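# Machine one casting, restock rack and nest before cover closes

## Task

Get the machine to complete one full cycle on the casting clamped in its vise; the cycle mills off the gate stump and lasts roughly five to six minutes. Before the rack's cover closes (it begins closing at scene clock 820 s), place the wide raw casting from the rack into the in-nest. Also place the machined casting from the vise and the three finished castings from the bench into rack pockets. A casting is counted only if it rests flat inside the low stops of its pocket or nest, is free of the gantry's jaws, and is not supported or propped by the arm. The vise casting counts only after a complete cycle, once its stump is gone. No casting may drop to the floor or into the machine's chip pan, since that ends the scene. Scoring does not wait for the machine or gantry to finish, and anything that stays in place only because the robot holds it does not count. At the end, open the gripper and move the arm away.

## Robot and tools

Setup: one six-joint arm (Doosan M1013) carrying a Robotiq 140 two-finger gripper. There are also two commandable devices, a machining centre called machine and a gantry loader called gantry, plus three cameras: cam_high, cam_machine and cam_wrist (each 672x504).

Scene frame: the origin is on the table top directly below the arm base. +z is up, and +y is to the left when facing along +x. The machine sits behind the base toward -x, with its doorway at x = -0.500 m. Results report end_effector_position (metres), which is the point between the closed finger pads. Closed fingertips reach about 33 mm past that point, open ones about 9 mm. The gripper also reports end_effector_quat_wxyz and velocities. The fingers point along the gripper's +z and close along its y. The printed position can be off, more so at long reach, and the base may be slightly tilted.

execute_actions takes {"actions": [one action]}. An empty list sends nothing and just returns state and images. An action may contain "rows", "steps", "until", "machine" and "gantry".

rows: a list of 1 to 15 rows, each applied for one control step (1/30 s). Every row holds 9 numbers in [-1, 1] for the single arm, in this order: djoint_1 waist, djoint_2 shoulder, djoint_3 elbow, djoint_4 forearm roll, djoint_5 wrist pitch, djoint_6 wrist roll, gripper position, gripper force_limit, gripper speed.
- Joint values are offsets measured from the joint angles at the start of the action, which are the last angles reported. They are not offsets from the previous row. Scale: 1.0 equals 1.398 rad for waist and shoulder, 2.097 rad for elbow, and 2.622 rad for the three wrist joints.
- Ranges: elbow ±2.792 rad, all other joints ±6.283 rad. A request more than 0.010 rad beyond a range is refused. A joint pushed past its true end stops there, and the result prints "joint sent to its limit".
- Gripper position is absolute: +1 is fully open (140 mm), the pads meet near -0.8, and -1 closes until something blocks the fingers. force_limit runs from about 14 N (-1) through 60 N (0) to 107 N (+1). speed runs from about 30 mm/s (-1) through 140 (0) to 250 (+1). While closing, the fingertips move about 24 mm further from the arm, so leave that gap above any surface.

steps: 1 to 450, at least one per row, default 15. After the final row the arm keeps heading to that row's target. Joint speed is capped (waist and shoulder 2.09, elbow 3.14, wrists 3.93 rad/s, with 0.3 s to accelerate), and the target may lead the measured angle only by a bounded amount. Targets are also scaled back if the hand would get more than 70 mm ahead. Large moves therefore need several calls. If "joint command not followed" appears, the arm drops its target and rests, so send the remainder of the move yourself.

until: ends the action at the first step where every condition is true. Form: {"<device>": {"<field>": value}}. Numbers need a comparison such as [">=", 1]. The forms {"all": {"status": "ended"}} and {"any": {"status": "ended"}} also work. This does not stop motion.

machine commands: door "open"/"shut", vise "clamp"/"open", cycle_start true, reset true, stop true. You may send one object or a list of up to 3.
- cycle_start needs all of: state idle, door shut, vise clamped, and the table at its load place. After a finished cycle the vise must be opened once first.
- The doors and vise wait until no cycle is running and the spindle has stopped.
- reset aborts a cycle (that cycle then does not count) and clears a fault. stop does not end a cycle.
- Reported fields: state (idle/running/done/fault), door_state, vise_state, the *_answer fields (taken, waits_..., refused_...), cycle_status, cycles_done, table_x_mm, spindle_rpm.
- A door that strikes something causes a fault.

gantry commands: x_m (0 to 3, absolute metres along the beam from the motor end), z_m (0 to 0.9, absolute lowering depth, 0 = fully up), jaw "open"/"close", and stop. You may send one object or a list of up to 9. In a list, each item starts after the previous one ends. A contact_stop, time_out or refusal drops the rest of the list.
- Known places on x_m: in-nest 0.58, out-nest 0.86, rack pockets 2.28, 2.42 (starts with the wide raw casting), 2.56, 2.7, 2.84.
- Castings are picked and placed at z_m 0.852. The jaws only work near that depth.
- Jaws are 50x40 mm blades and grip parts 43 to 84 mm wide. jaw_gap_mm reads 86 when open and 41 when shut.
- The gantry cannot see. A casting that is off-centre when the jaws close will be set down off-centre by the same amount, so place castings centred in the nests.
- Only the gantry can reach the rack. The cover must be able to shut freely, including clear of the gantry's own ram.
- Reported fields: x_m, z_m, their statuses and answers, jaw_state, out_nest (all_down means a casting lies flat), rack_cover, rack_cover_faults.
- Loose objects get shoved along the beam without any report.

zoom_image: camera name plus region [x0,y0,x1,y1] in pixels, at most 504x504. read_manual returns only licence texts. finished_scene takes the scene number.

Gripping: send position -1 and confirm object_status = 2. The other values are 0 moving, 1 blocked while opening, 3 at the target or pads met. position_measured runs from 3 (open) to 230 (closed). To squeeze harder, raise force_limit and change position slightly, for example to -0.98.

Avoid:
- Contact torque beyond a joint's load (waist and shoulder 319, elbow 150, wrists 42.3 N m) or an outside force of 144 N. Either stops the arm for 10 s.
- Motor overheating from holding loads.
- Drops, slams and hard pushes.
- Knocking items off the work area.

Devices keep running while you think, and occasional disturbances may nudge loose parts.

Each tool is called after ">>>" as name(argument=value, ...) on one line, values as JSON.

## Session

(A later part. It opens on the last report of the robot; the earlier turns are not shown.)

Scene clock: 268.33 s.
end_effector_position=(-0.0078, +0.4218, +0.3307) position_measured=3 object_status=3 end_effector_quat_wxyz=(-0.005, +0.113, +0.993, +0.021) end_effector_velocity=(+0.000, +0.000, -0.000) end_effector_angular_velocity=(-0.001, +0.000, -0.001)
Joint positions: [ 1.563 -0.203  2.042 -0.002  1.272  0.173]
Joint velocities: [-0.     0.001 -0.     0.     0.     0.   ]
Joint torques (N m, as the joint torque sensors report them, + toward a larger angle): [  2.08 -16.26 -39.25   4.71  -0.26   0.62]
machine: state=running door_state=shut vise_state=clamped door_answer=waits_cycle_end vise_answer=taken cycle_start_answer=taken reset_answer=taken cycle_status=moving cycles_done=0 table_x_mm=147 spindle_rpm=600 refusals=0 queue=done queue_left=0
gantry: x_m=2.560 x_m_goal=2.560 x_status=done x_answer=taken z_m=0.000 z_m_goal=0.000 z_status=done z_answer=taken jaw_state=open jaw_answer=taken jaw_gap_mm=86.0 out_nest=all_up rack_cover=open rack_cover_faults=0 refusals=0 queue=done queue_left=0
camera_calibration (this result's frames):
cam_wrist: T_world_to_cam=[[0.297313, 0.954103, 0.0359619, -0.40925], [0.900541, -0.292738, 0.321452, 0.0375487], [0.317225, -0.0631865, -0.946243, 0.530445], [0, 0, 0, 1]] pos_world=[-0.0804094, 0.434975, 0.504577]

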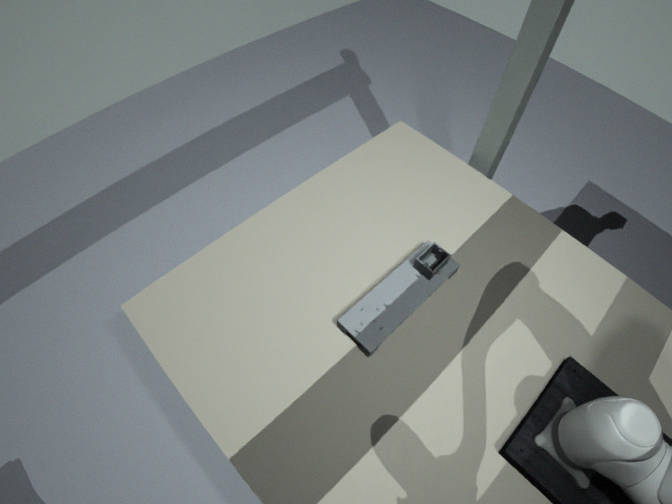

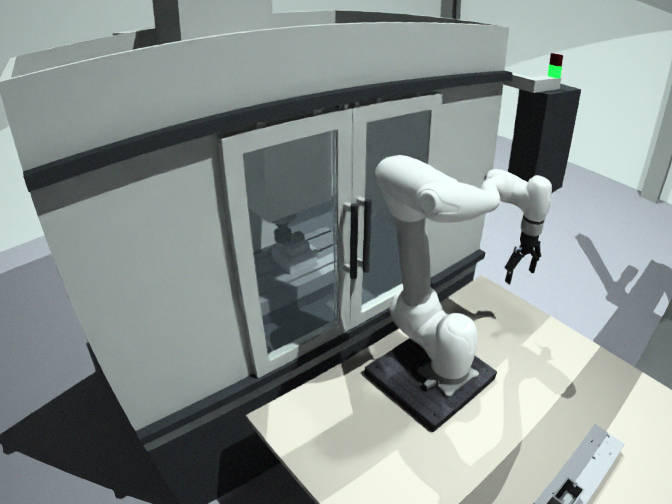

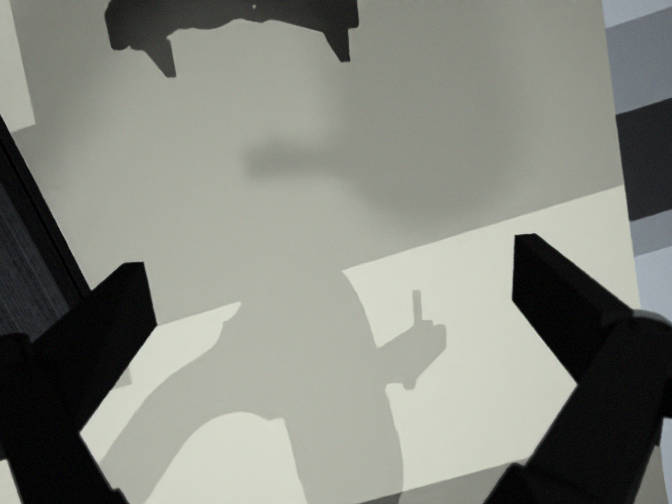

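Waiting through thinking is free of motion time, but I'll use until.

>>> execute_actions(actions=[{"steps":450,"until":{"machine":{"door_state":"open"}}}])

>>> execute_actions(actions=[{"steps":450,"until":{"machine":{"door_state":"open"}}}])

>>> execute_actions(actions=[{"steps":450,"until":{"machine":{"door_state":"open"}}}])

>>> execute_actions(actions=[{"steps":450,"until":{"machine":{"door_state":"open"}}}])

>>> execute_actions(actions=[{"steps":450,"until":{"machine":{"door_state":"open"}}}])

>>> execute_actions(actions=[{"steps":450,"until":{"machine":{"door_state":"open"}}}])

Scene clock: 290.80 s.
end_effector_position=(-0.0078, +0.4218, +0.3307) position_measured=3 object_status=3 end_effector_quat_wxyz=(-0.005, +0.113, +0.993, +0.021) end_effector_velocity=(-0.000, +0.000, -0.000) end_effector_angular_velocity=(-0.002, +0.000, -0.000)
Joint positions: [ 1.563 -0.203  2.042 -0.002  1.272  0.173]
Joint velocities: [ 0.     0.001 -0.    -0.     0.     0.001]
Joint torques (N m, as the joint torque sensors report them, + toward a larger angle): [  2.81 -16.35 -40.28   4.77   0.14   0.26]
machine: state=running door_state=shut vise_state=clamped door_answer=waits_cycle_end vise_answer=taken cycle_start_answer=taken reset_answer=taken cycle_status=moving cycles_done=0 table_x_mm=328 spindle_rpm=600 refusals=0 queue=done queue_left=0
gantry: x_m=2.560 x_m_goal=2.560 x_status=done x_answer=taken z_m=0.000 z_m_goal=0.000 z_status=done z_answer=taken jaw_state=open jaw_answer=taken jaw_gap_mm=86.0 out_nest=all_up rack_cover=open rack_cover_faults=0 refusals=0 queue=done queue_left=0
camera_calibration (this result's frames):
cam_wrist: T_world_to_cam=[[0.297313, 0.954103, 0.0359619, -0.40925], [0.900541, -0.292738, 0.321452, 0.0375488], [0.317225, -0.0631865, -0.946243, 0.530445], [0, 0, 0, 1]] pos_world=[-0.0804095, 0.434975, 0.504577]

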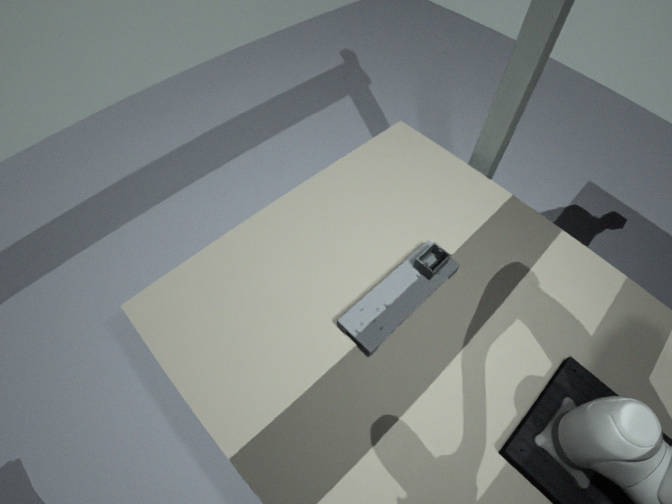

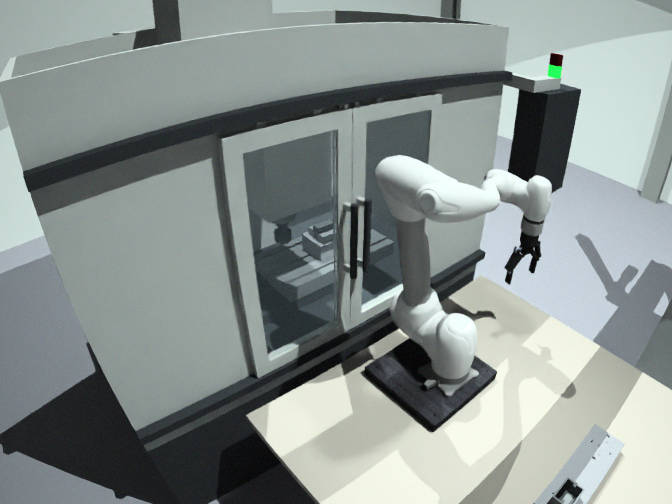

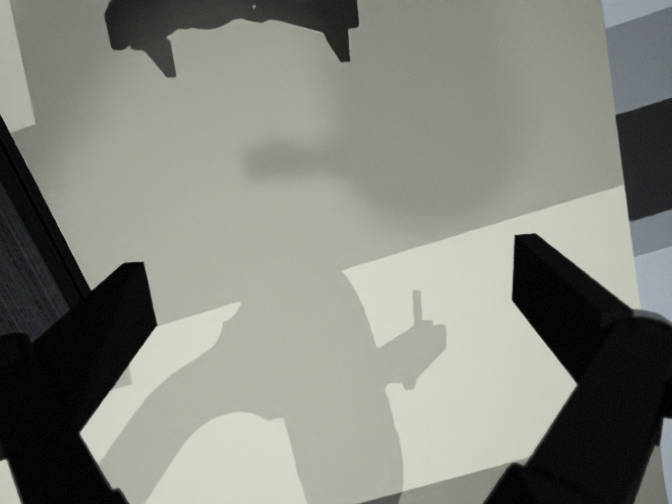

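Scene clock: 305.80 s.
end_effector_position=(-0.0078, +0.4218, +0.3307) position_measured=3 object_status=3 end_effector_quat_wxyz=(-0.005, +0.113, +0.993, +0.021) end_effector_velocity=(-0.000, -0.000, -0.000) end_effector_angular_velocity=(-0.001, +0.000, +0.000)
Joint positions: [ 1.563 -0.203  2.042 -0.002  1.272  0.173]
Joint velocities: [ 0.  0.  0.  0. -0.  0.]
Joint torques (N m, as the joint torque sensors report them, + toward a larger angle): [  0.94 -16.86 -40.09   4.43  -0.06   0.07]
machine: state=running door_state=shut vise_state=clamped door_answer=waits_cycle_end vise_answer=taken cycle_start_answer=taken reset_answer=taken cycle_status=moving cycles_done=0 table_x_mm=227 spindle_rpm=600 refusals=0 queue=done queue_left=0
gantry: x_m=2.560 x_m_goal=2.560 x_status=done x_answer=taken z_m=0.000 z_m_goal=0.000 z_status=done z_answer=taken jaw_state=open jaw_answer=taken jaw_gap_mm=86.0 out_nest=all_up rack_cover=open rack_cover_faults=0 refusals=0 queue=done queue_left=0
camera_calibration (this result's frames):
cam_wrist: T_world_to_cam=[[0.297313, 0.954103, 0.0359618, -0.40925], [0.900541, -0.292738, 0.321452, 0.0375487], [0.317225, -0.0631866, -0.946243, 0.530445], [0, 0, 0, 1]] pos_world=[-0.0804094, 0.434975, 0.504577]

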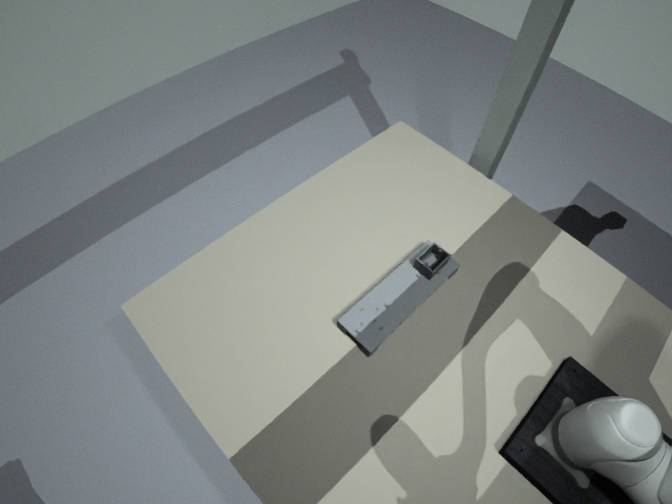

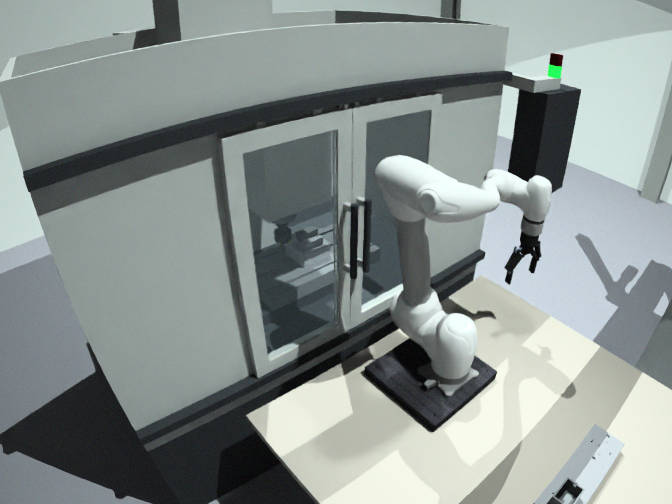

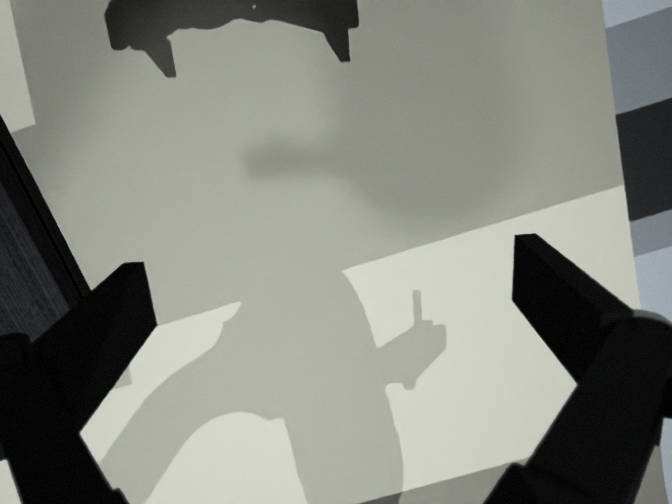

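Scene clock: 320.80 s.
end_effector_position=(-0.0078, +0.4218, +0.3307) position_measured=3 object_status=3 end_effector_quat_wxyz=(-0.005, +0.113, +0.993, +0.021) end_effector_velocity=(-0.000, +0.000, +0.000) end_effector_angular_velocity=(+0.000, +0.000, +0.001)
Joint positions: [ 1.563 -0.203  2.042 -0.002  1.272  0.173]
Joint velocities: [ 0.001 -0.     0.     0.    -0.    -0.   ]
Joint torques (N m, as the joint torque sensors report them, + toward a larger angle): [  4.26 -16.59 -39.38   4.51   0.38   0.3 ]
machine: state=running door_state=shut vise_state=clamped door_answer=waits_cycle_end vise_answer=taken cycle_start_answer=taken reset_answer=taken cycle_status=moving cycles_done=0 table_x_mm=105 spindle_rpm=600 refusals=0 queue=done queue_left=0
gantry: x_m=2.560 x_m_goal=2.560 x_status=done x_answer=taken z_m=0.000 z_m_goal=0.000 z_status=done z_answer=taken jaw_state=open jaw_answer=taken jaw_gap_mm=86.0 out_nest=all_up rack_cover=open rack_cover_faults=0 refusals=0 queue=done queue_left=0
camera_calibration (this result's frames):
cam_wrist: T_world_to_cam=[[0.297313, 0.954103, 0.0359618, -0.40925], [0.90054, -0.292738, 0.321452, 0.0375488], [0.317225, -0.0631867, -0.946243, 0.530445], [0, 0, 0, 1]] pos_world=[-0.0804094, 0.434975, 0.504577]

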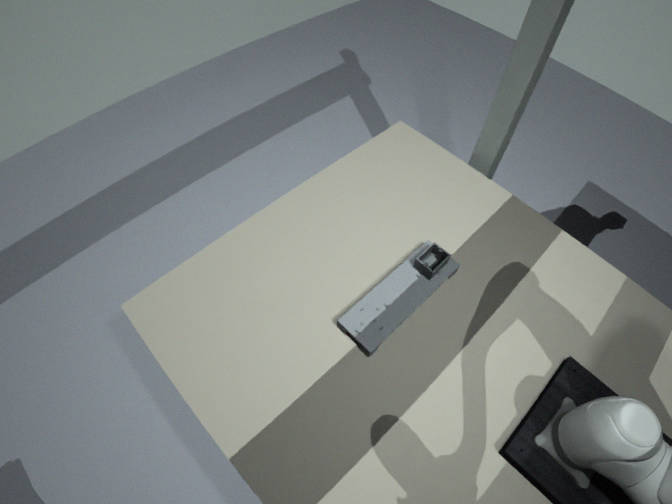

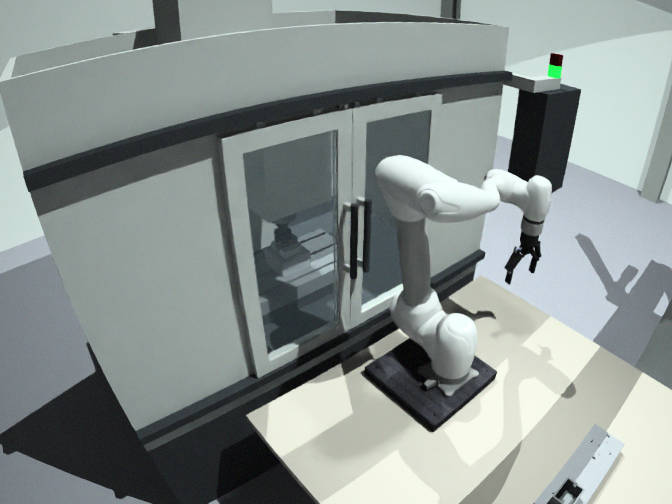

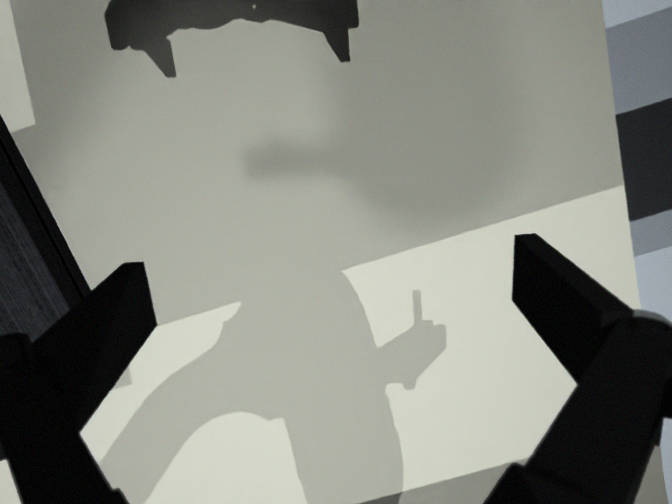

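Scene clock: 335.63 s.
end_effector_position=(-0.0078, +0.4218, +0.3307) position_measured=3 object_status=3 end_effector_quat_wxyz=(-0.005, +0.113, +0.993, +0.021) end_effector_velocity=(-0.000, +0.000, +0.000) end_effector_angular_velocity=(+0.000, +0.000, +0.000)
Joint positions: [ 1.563 -0.203  2.042 -0.002  1.272  0.173]
Joint velocities: [ 0.  0. -0.  0. -0. -0.]
Joint torques (N m, as the joint torque sensors report them, + toward a larger angle): [  0.46 -16.88 -39.82   4.66  -0.38   0.1 ]
machine: state=done door_state=open vise_state=clamped door_answer=taken vise_answer=taken cycle_start_answer=taken reset_answer=taken cycle_status=done cycles_done=1 table_x_mm=0 spindle_rpm=0 refusals=0 queue=done queue_left=0
gantry: x_m=2.560 x_m_goal=2.560 x_status=done x_answer=taken z_m=0.000 z_m_goal=0.000 z_status=done z_answer=taken jaw_state=open jaw_answer=taken jaw_gap_mm=86.0 out_nest=all_up rack_cover=open rack_cover_faults=0 refusals=0 queue=done queue_left=0
camera_calibration (this result's frames):
cam_wrist: T_world_to_cam=[[0.297313, 0.954103, 0.035962, -0.40925], [0.90054, -0.292739, 0.321452, 0.0375489], [0.317225, -0.0631866, -0.946243, 0.530445], [0, 0, 0, 1]] pos_world=[-0.0804094, 0.434975, 0.504577]

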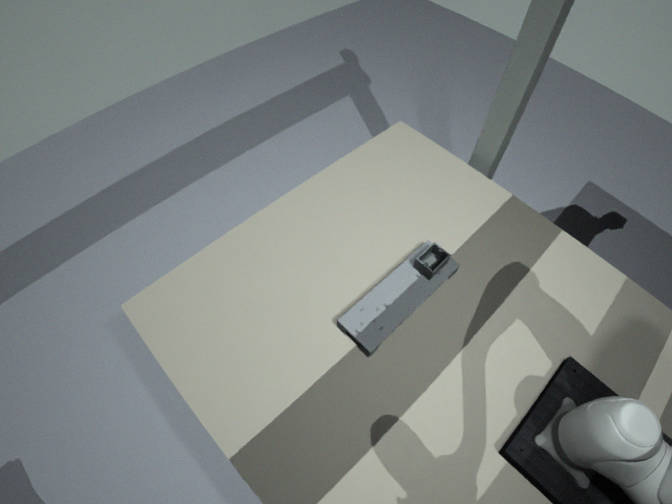

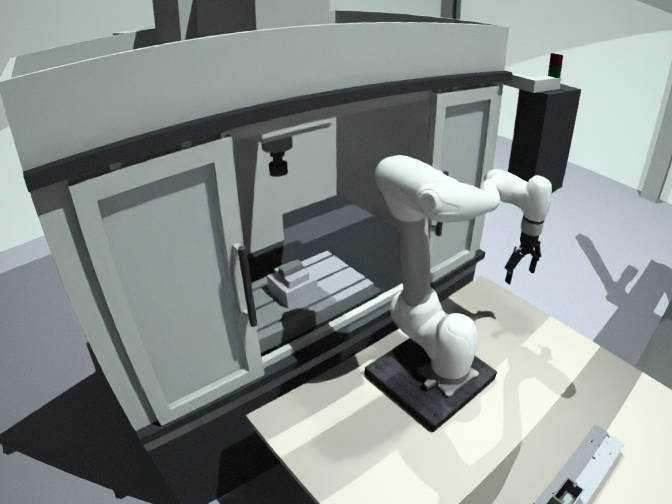

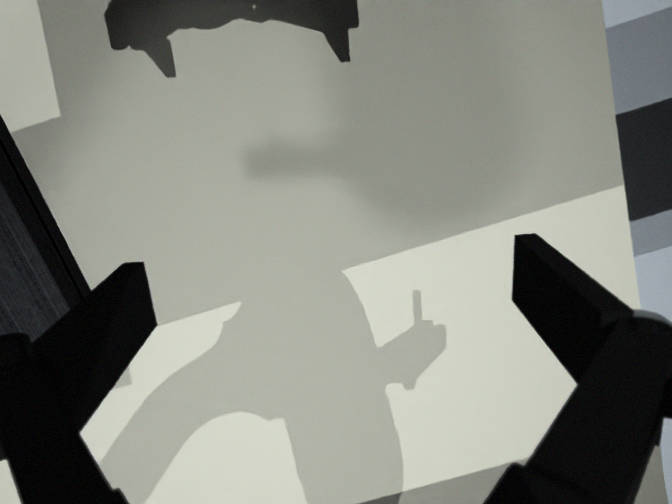

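Scene clock: 335.67 s.
end_effector_position=(-0.0078, +0.4218, +0.3307) position_measured=3 object_status=3 end_effector_quat_wxyz=(-0.005, +0.113, +0.993, +0.021) end_effector_velocity=(+0.000, -0.000, +0.000) end_effector_angular_velocity=(+0.001, +0.000, -0.000)
Joint positions: [ 1.563 -0.203  2.042 -0.002  1.272  0.173]
Joint velocities: [-0.    -0.001 -0.     0.     0.    -0.   ]
Joint torques (N m, as the joint torque sensors report them, + toward a larger angle): [  1.89 -18.67 -38.48   4.03  -0.09   0.47]
machine: state=done door_state=open vise_state=clamped door_answer=taken vise_answer=taken cycle_start_answer=taken reset_answer=taken cycle_status=done cycles_done=1 table_x_mm=0 spindle_rpm=0 refusals=0 queue=done queue_left=0
gantry: x_m=2.560 x_m_goal=2.560 x_status=done x_answer=taken z_m=0.000 z_m_goal=0.000 z_status=done z_answer=taken jaw_state=open jaw_answer=taken jaw_gap_mm=86.0 out_nest=all_up rack_cover=open rack_cover_faults=0 refusals=0 queue=done queue_left=0
camera_calibration (this result's frames):
cam_wrist: T_world_to_cam=[[0.297313, 0.954103, 0.0359621, -0.40925], [0.900541, -0.292738, 0.321452, 0.0375488], [0.317225, -0.0631863, -0.946243, 0.530445], [0, 0, 0, 1]] pos_world=[-0.0804095, 0.434975, 0.504577]

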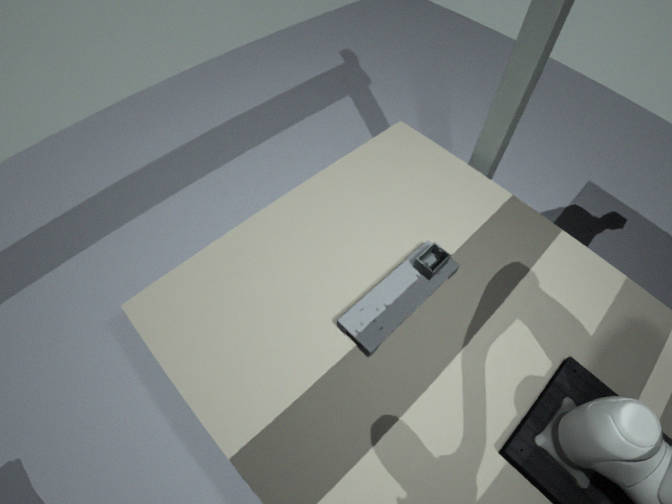

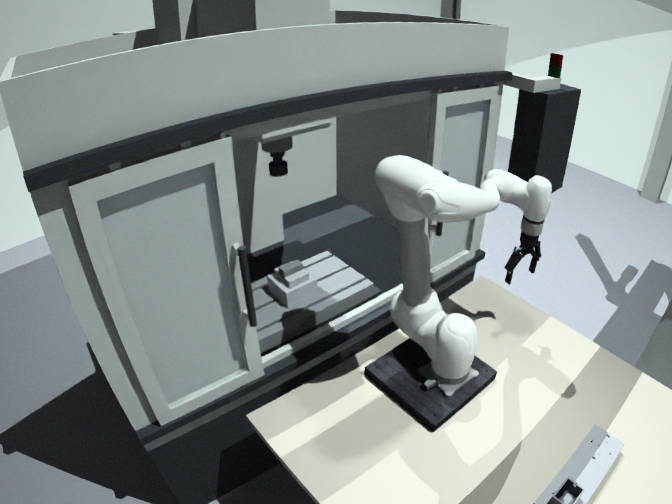

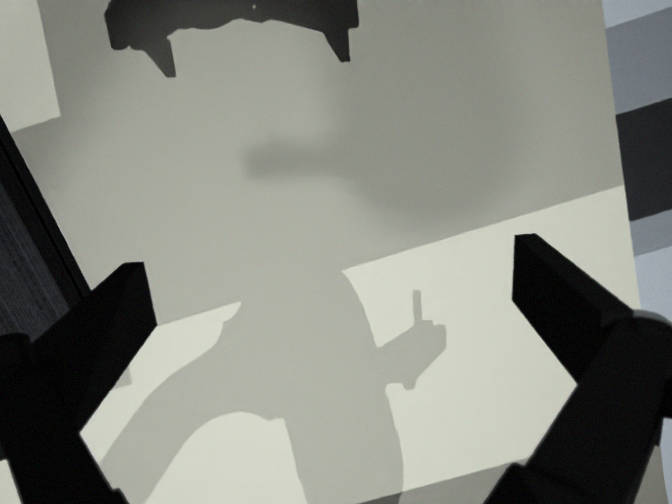

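Scene clock: 335.70 s.
end_effector_position=(-0.0078, +0.4218, +0.3307) position_measured=3 object_status=3 end_effector_quat_wxyz=(-0.005, +0.113, +0.993, +0.021) end_effector_velocity=(+0.000, -0.000, -0.000) end_effector_angular_velocity=(-0.001, -0.000, +0.001)
Joint positions: [ 1.563 -0.203  2.042 -0.002  1.272  0.173]
Joint velocities: [ 0.     0.001  0.    -0.     0.    -0.001]
Joint torques (N m, as the joint torque sensors report them, + toward a larger angle): [  3.61 -15.15 -39.72   4.49  -0.21   0.32]
machine: state=done door_state=open vise_state=clamped door_answer=taken vise_answer=taken cycle_start_answer=taken reset_answer=taken cycle_status=done cycles_done=1 table_x_mm=0 spindle_rpm=0 refusals=0 queue=done queue_left=0
gantry: x_m=2.560 x_m_goal=2.560 x_status=done x_answer=taken z_m=0.000 z_m_goal=0.000 z_status=done z_answer=taken jaw_state=open jaw_answer=taken jaw_gap_mm=86.0 out_nest=all_up rack_cover=open rack_cover_faults=0 refusals=0 queue=done queue_left=0
camera_calibration (this result's frames):
cam_wrist: T_world_to_cam=[[0.297313, 0.954103, 0.0359621, -0.40925], [0.90054, -0.292738, 0.321452, 0.0375488], [0.317225, -0.0631864, -0.946243, 0.530445], [0, 0, 0, 1]] pos_world=[-0.0804094, 0.434975, 0.504577]

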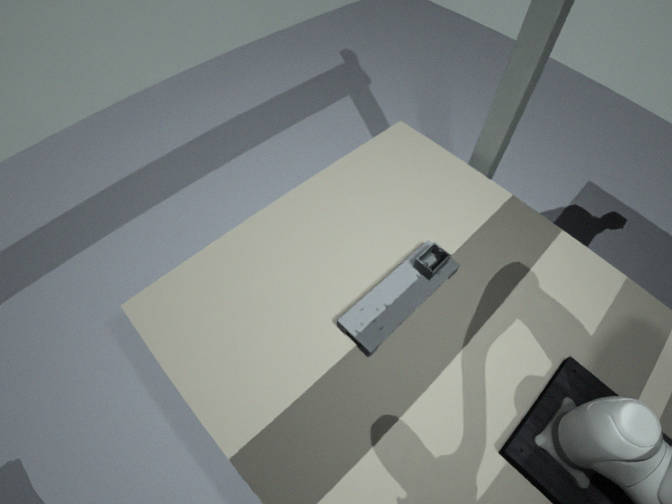

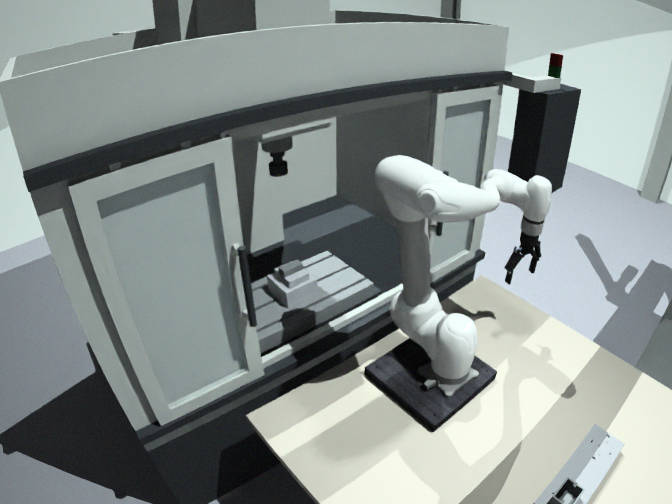

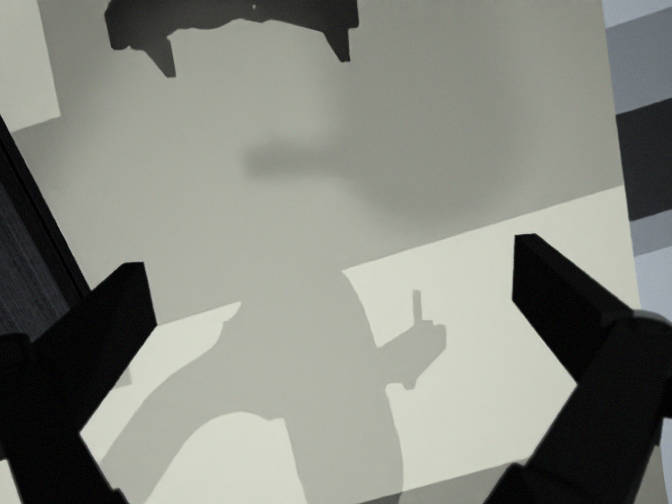

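>>> execute_actions(actions=[{"rows":[[0.3,0,0,0,0,0,1,0,0],[0.6,0,0,0,0,0,1,0,0],[1,0,0,0,0,0,1,0,0]],"steps":60,"machine":{"vise":"open"}}])

>>> execute_actions(actions=[{"rows":[[0.17,0,0,0,0,0,1,0,0],[0.17,0,0,0,0,0,1,0,0],[0.17,0,0,0,0,0,1,0,0],[0.17,0,0,0,0,0,1,0,0],[0.17,0,0,0,0,0,1,0,0],[0.17,0,0,0,0,0,1,0,0],[0.17,0,0,0,0,0,1,0,0],[0.17,0,0,0,0,0,1,0,0],[0.17,0.12,-0.09,0,0.013,0,1,0,0],[0.17,0.12,-0.09,0,0.013,0,1,0,0],[0.17,0.12,-0.09,0,0.013,0,1,0,0],[0.17,0.233,-0.173,0,0.026,0,1,0,0]],"steps":60}])

Scene clock: 346.57 s.
end_effector_position=(-0.4180, +0.0591, +0.3302) position_measured=3 object_status=3 end_effector_quat_wxyz=(-0.010, -0.553, +0.833, +0.020) end_effector_velocity=(+0.000, -0.000, +0.000) end_effector_angular_velocity=(+0.000, +0.001, -0.000)
Joint positions: [ 2.962 -0.203  2.042 -0.002  1.272  0.173]
Joint velocities: [ 0.    -0.001  0.     0.    -0.     0.001]
Joint torques (N m, as the joint torque sensors report them, + toward a larger angle): [  0.12 -18.18 -39.43   4.53  -0.23   0.11]
machine: state=idle door_state=open vise_state=open door_answer=taken vise_answer=taken cycle_start_answer=taken reset_answer=taken cycle_status=done cycles_done=1 table_x_mm=0 spindle_rpm=0 refusals=0 queue=done queue_left=0
gantry: x_m=2.560 x_m_goal=2.560 x_status=done x_answer=taken z_m=0.000 z_m_goal=0.000 z_status=done z_answer=taken jaw_state=open jaw_answer=taken jaw_gap_mm=86.0 out_nest=all_up rack_cover=open rack_cover_faults=0 refusals=0 queue=done queue_left=0
camera_calibration (this result's frames):
cam_wrist: T_world_to_cam=[[-0.888933, 0.456148, 0.041562, -0.409506], [0.441862, 0.830102, 0.34013, 0.0366862], [0.120649, 0.320718, -0.939459, 0.530131], [0, 0, 0, 1]] pos_world=[-0.444193, -0.0136806, 0.502579]

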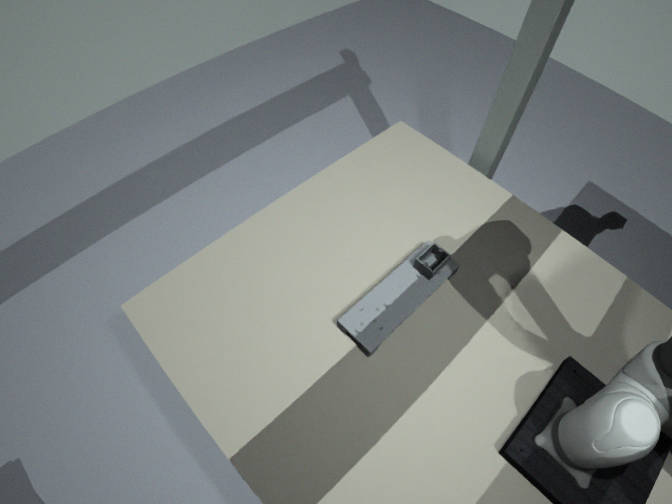

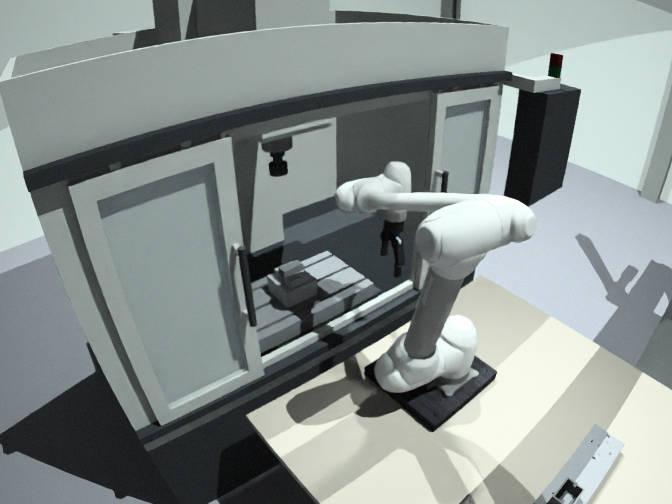

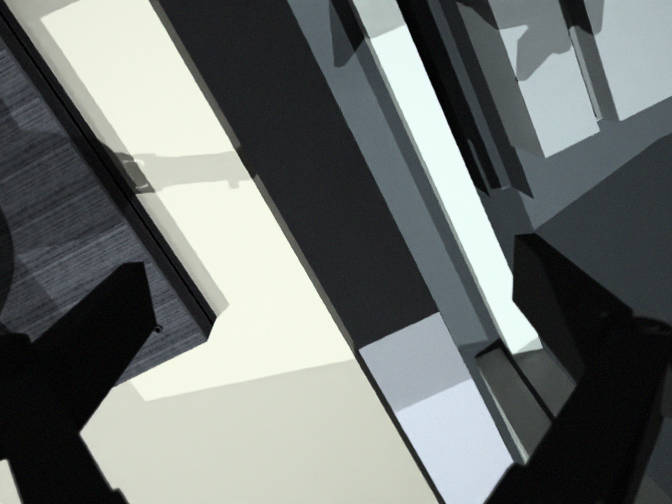

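Scene clock: 348.57 s.
end_effector_position=(-0.6163, -0.0442, +0.3589) position_measured=3 object_status=3 end_effector_quat_wxyz=(+0.001, -0.648, +0.762, +0.009) end_effector_velocity=(+0.000, +0.001, +0.000) end_effector_angular_velocity=(+0.000, +0.000, -0.000)
Joint positions: [ 3.199  0.123  1.68  -0.002  1.34   0.173]
Joint velocities: [-0.001 -0.001  0.    -0.    -0.    -0.   ]
Joint torques (N m, as the joint torque sensors report them, + toward a larger angle): [  2.33 -50.95 -41.22   4.3   -0.18   0.3 ]
machine: state=idle door_state=open vise_state=open door_answer=taken vise_answer=taken cycle_start_answer=taken reset_answer=taken cycle_status=done cycles_done=1 table_x_mm=0 spindle_rpm=0 refusals=0 queue=done queue_left=0
gantry: x_m=2.560 x_m_goal=2.560 x_status=done x_answer=taken z_m=0.000 z_m_goal=0.000 z_status=done z_answer=taken jaw_state=open jaw_answer=taken jaw_gap_mm=86.0 out_nest=all_up rack_cover=open rack_cover_faults=0 refusals=0 queue=done queue_left=0
camera_calibration (this result's frames):
cam_wrist: T_world_to_cam=[[-0.972086, 0.234436, 0.00944291, -0.589397], [0.222778, 0.909626, 0.350644, 0.064988], [0.0736139, 0.34296, -0.936461, 0.585054], [0, 0, 0, 1]] pos_world=[-0.63049, -0.121589, 0.530658]

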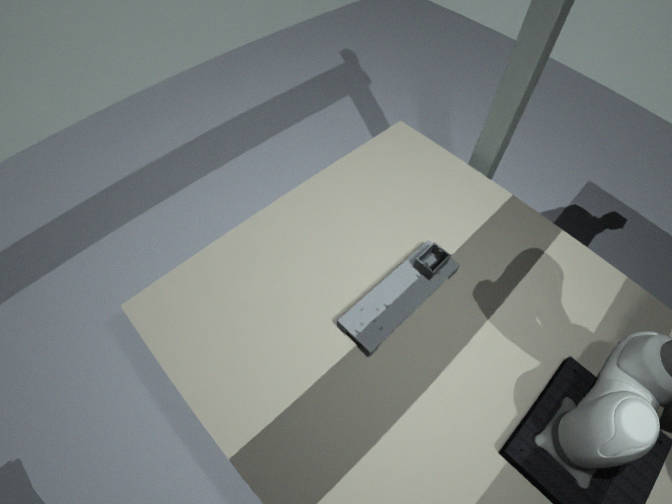

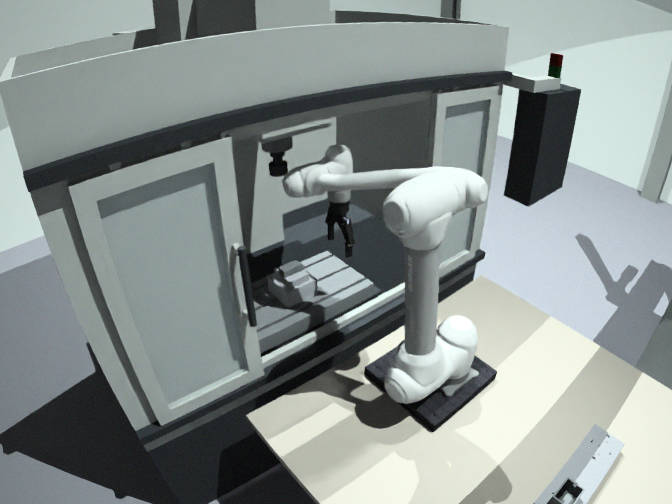

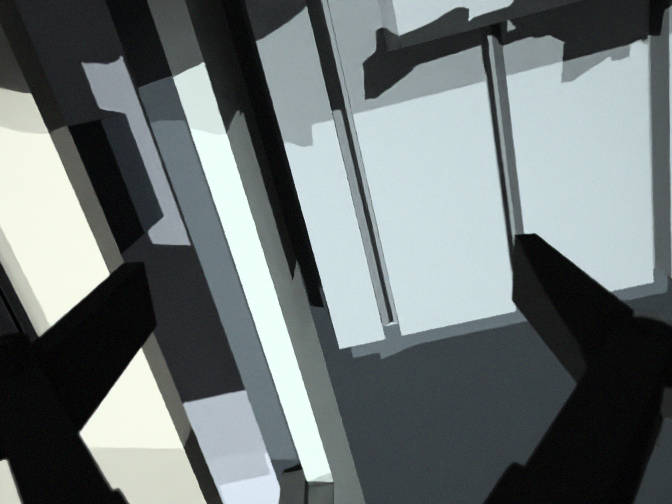

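>>> execute_actions(actions=[{"rows":[[0.05,0.05,-0.04,0,0.005,0.014,1,0,0],[0.05,0.05,-0.04,0,0.005,0.014,1,0,0],[0.05,0.05,-0.04,0,0.005,0.014,1,0,0],[0.1,0.1,-0.08,0,0.01,0.014,1,0,0],[0.1,0.1,-0.08,0,0.01,0.014,1,0,0],[0.1,0.1,-0.08,0,0.01,0.014,1,0,0],[0.144,0.143,-0.113,0,0.014,0.014,1,0,0]],"steps":45}])

Scene clock: 357.93 s.
end_effector_position=(-0.7182, -0.1935, +0.3510) position_measured=3 object_status=3 end_effector_quat_wxyz=(-0.002, +0.708, -0.706, -0.009) end_effector_velocity=(+0.000, +0.000, +0.001) end_effector_angular_velocity=(-0.000, +0.001, -0.001)
Joint positions: [ 3.401  0.323  1.443 -0.002  1.377  0.209]
Joint velocities: [-0.    -0.001  0.     0.     0.     0.   ]
Joint torques (N m, as the joint torque sensors report them, + toward a larger angle): [  1.84 -76.25 -39.79   4.89  -0.3   -0.16]
machine: state=idle door_state=open vise_state=open door_answer=taken vise_answer=taken cycle_start_answer=taken reset_answer=taken cycle_status=done cycles_done=1 table_x_mm=0 spindle_rpm=0 refusals=0 queue=done queue_left=0
gantry: x_m=2.560 x_m_goal=2.560 x_status=done x_answer=taken z_m=0.000 z_m_goal=0.000 z_status=done z_answer=taken jaw_state=open jaw_answer=taken jaw_gap_mm=86.0 out_nest=all_up rack_cover=open rack_cover_faults=0 refusals=0 queue=done queue_left=0
camera_calibration (this result's frames):
cam_wrist: T_world_to_cam=[[-0.997369, 0.072036, 0.00807536, -0.702475], [0.0702554, 0.933214, 0.352386, 0.120667], [0.0178484, 0.352026, -0.93582, 0.597804], [0, 0, 0, 1]] pos_world=[-0.719775, -0.272448, 0.522588]

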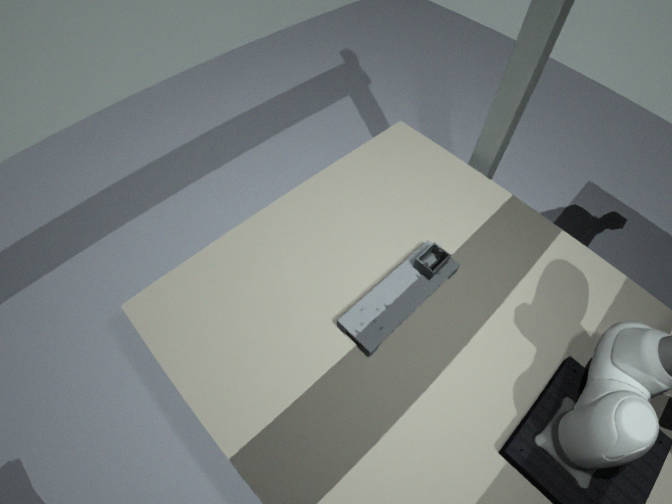

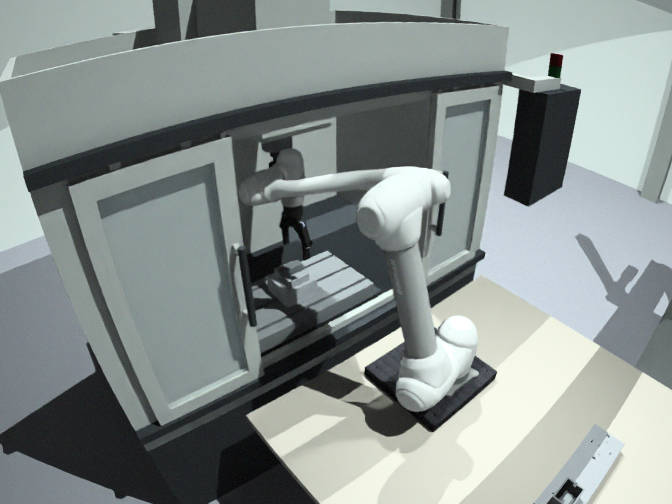

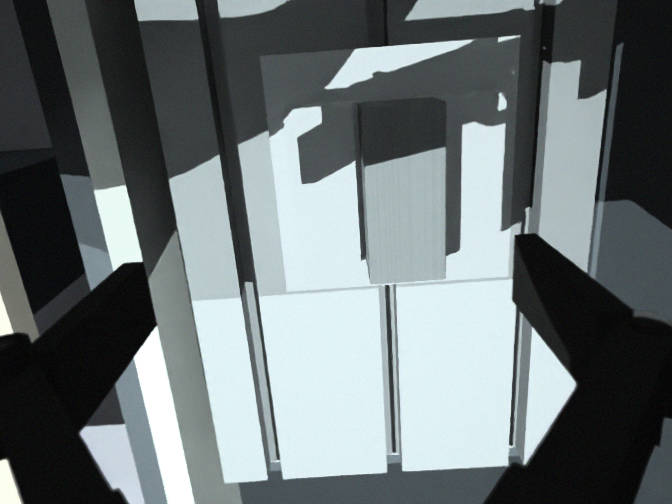

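>>> execute_actions(actions=[{"rows":[[-0.014,0.035,-0.025,0,0,-0.008,1,0,0],[-0.014,0.035,-0.025,0,0,-0.008,1,0,0],[-0.014,0.035,-0.025,0,0,-0.008,1,0,0],[-0.014,0.035,-0.025,0,0,-0.008,1,0,0],[-0.014,0.06,-0.004,0,-0.03,-0.008,1,0,0],[-0.014,0.06,-0.004,0,-0.03,-0.008,1,0,0],[-0.014,0.084,0.017,0,-0.059,-0.008,1,0,0]],"steps":40}])

Scene clock: 370.23 s.
end_effector_position=(-0.7672, -0.1866, +0.2421) position_measured=3 object_status=3 end_effector_quat_wxyz=(-0.001, +0.709, -0.705, -0.009) end_effector_velocity=(+0.000, -0.000, -0.001) end_effector_angular_velocity=(+0.000, -0.001, -0.000)
Joint positions: [ 3.381  0.44   1.478 -0.002  1.222  0.188]
Joint velocities: [ 0.     0.001  0.    -0.    -0.     0.   ]
Joint torques (N m, as the joint torque sensors report them, + toward a larger angle): [ -0.7  -81.6  -39.25   4.59   0.11  -0.01]
machine: state=idle door_state=open vise_state=open door_answer=taken vise_answer=taken cycle_start_answer=taken reset_answer=taken cycle_status=done cycles_done=1 table_x_mm=0 spindle_rpm=0 refusals=0 queue=done queue_left=0
gantry: x_m=2.560 x_m_goal=2.560 x_status=done x_answer=taken z_m=0.000 z_m_goal=0.000 z_status=done z_answer=taken jaw_state=open jaw_answer=taken jaw_gap_mm=86.0 out_nest=all_up rack_cover=open rack_cover_faults=0 refusals=0 queue=done queue_left=0
camera_calibration (this result's frames):
cam_wrist: T_world_to_cam=[[-0.997483, 0.070273, 0.00950263, -0.751738], [0.0691159, 0.933467, 0.35194, 0.155371], [0.0158615, 0.351711, -0.935974, 0.492816], [0, 0, 0, 1]] pos_world=[-0.768401, -0.265535, 0.413725]

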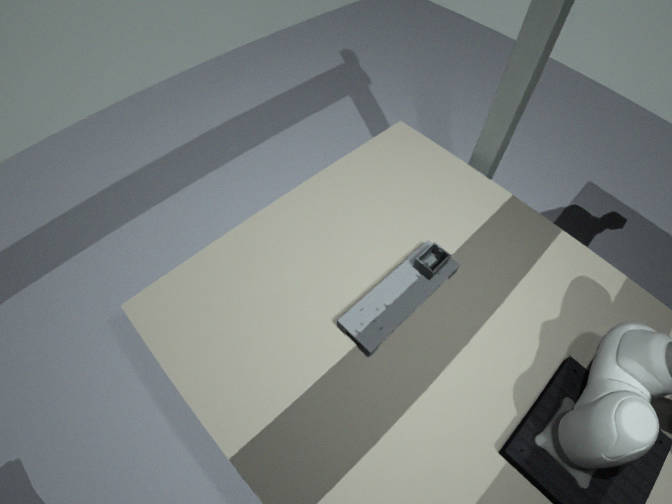

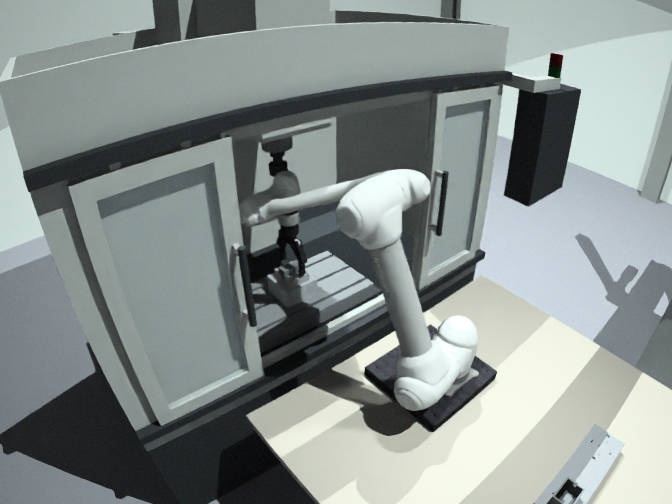

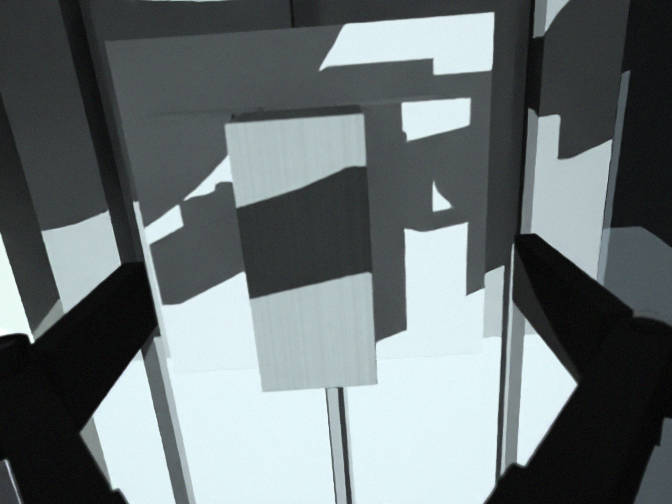

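>>> execute_actions(actions=[{"rows":[[0,0.002,0.008,0,-0.007,0,1,0,0],[0,0.002,0.008,0,-0.007,0,1,0,0],[0,0.004,0.014,0,-0.013,0,1,0,0],[0,0.004,0.014,0,-0.013,0,1,0,0],[0,0.005,0.019,0,-0.018,0,1,0,0]],"steps":30}])

>>> zoom_image(camera="cam_machine", region=[230,200,390,340])

Scene clock: 378.97 s.
end_effector_position=(-0.7621, -0.1852, +0.2158) position_measured=3 object_status=3 end_effector_quat_wxyz=(-0.001, +0.709, -0.705, -0.009) end_effector_velocity=(-0.000, +0.001, +0.000) end_effector_angular_velocity=(-0.000, +0.000, -0.000)
Joint positions: [ 3.381  0.447  1.518 -0.002  1.175  0.188]
Joint velocities: [-0.001 -0.001  0.     0.     0.    -0.001]
Joint torques (N m, as the joint torque sensors report them, + toward a larger angle): [ -0.75 -81.84 -38.53   4.12   0.32   0.08]
machine: state=idle door_state=open vise_state=open door_answer=taken vise_answer=taken cycle_start_answer=taken reset_answer=taken cycle_status=done cycles_done=1 table_x_mm=0 spindle_rpm=0 refusals=0 queue=done queue_left=0
gantry: x_m=2.560 x_m_goal=2.560 x_status=done x_answer=taken z_m=0.000 z_m_goal=0.000 z_status=done z_answer=taken jaw_state=open jaw_answer=taken jaw_gap_mm=86.0 out_nest=all_up rack_cover=open rack_cover_faults=0 refusals=0 queue=done queue_left=0
camera_calibration (this result's frames):
cam_wrist: T_world_to_cam=[[-0.997485, 0.0701924, 0.00980746, -0.746589], [0.0691496, 0.933509, 0.351824, 0.16305], [0.01554, 0.351617, -0.936015, 0.467367], [0, 0, 0, 1]] pos_world=[-0.763249, -0.264138, 0.38742]

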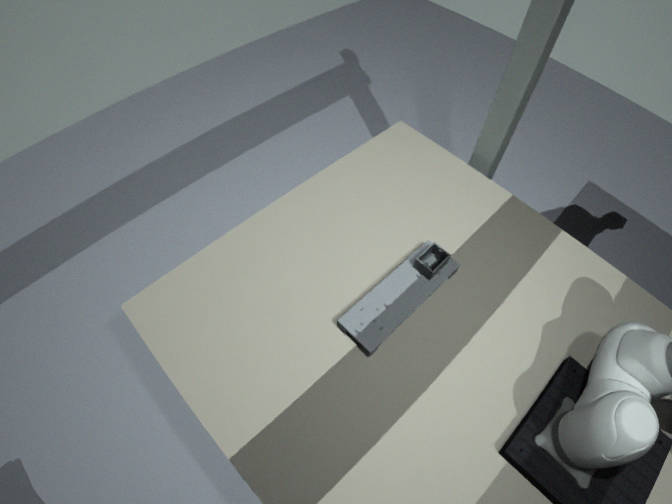

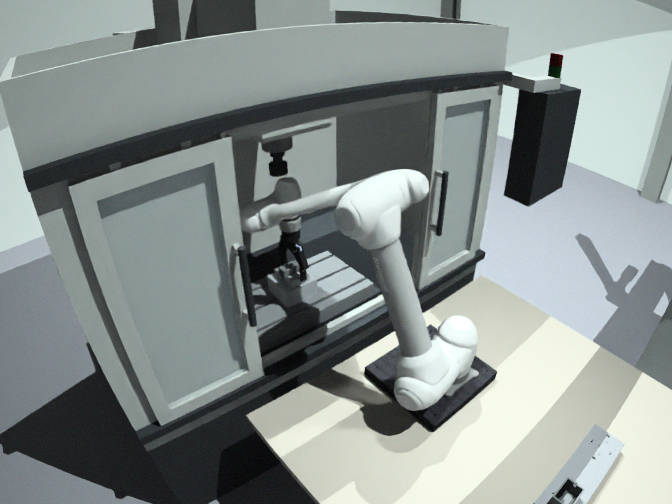

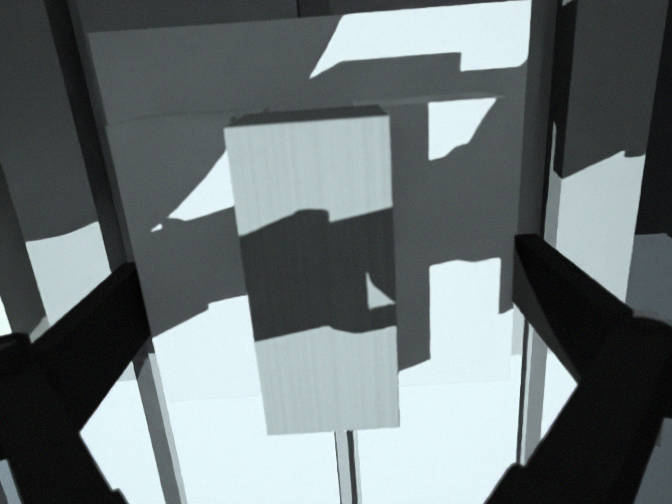

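Region (230, 200, 390, 340) of cam_machine's 672x504 image, scaled by 3.150, with more detail than that image has; it fills the top 441 rows of this view, and the rest is white.

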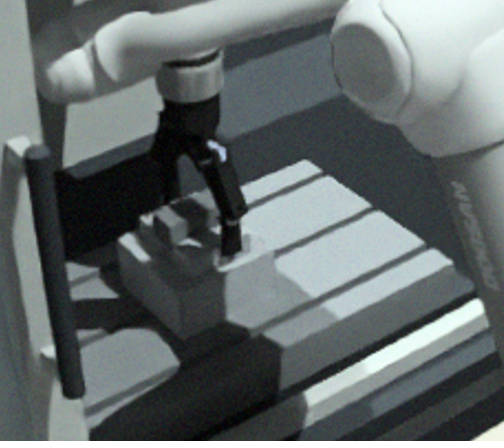

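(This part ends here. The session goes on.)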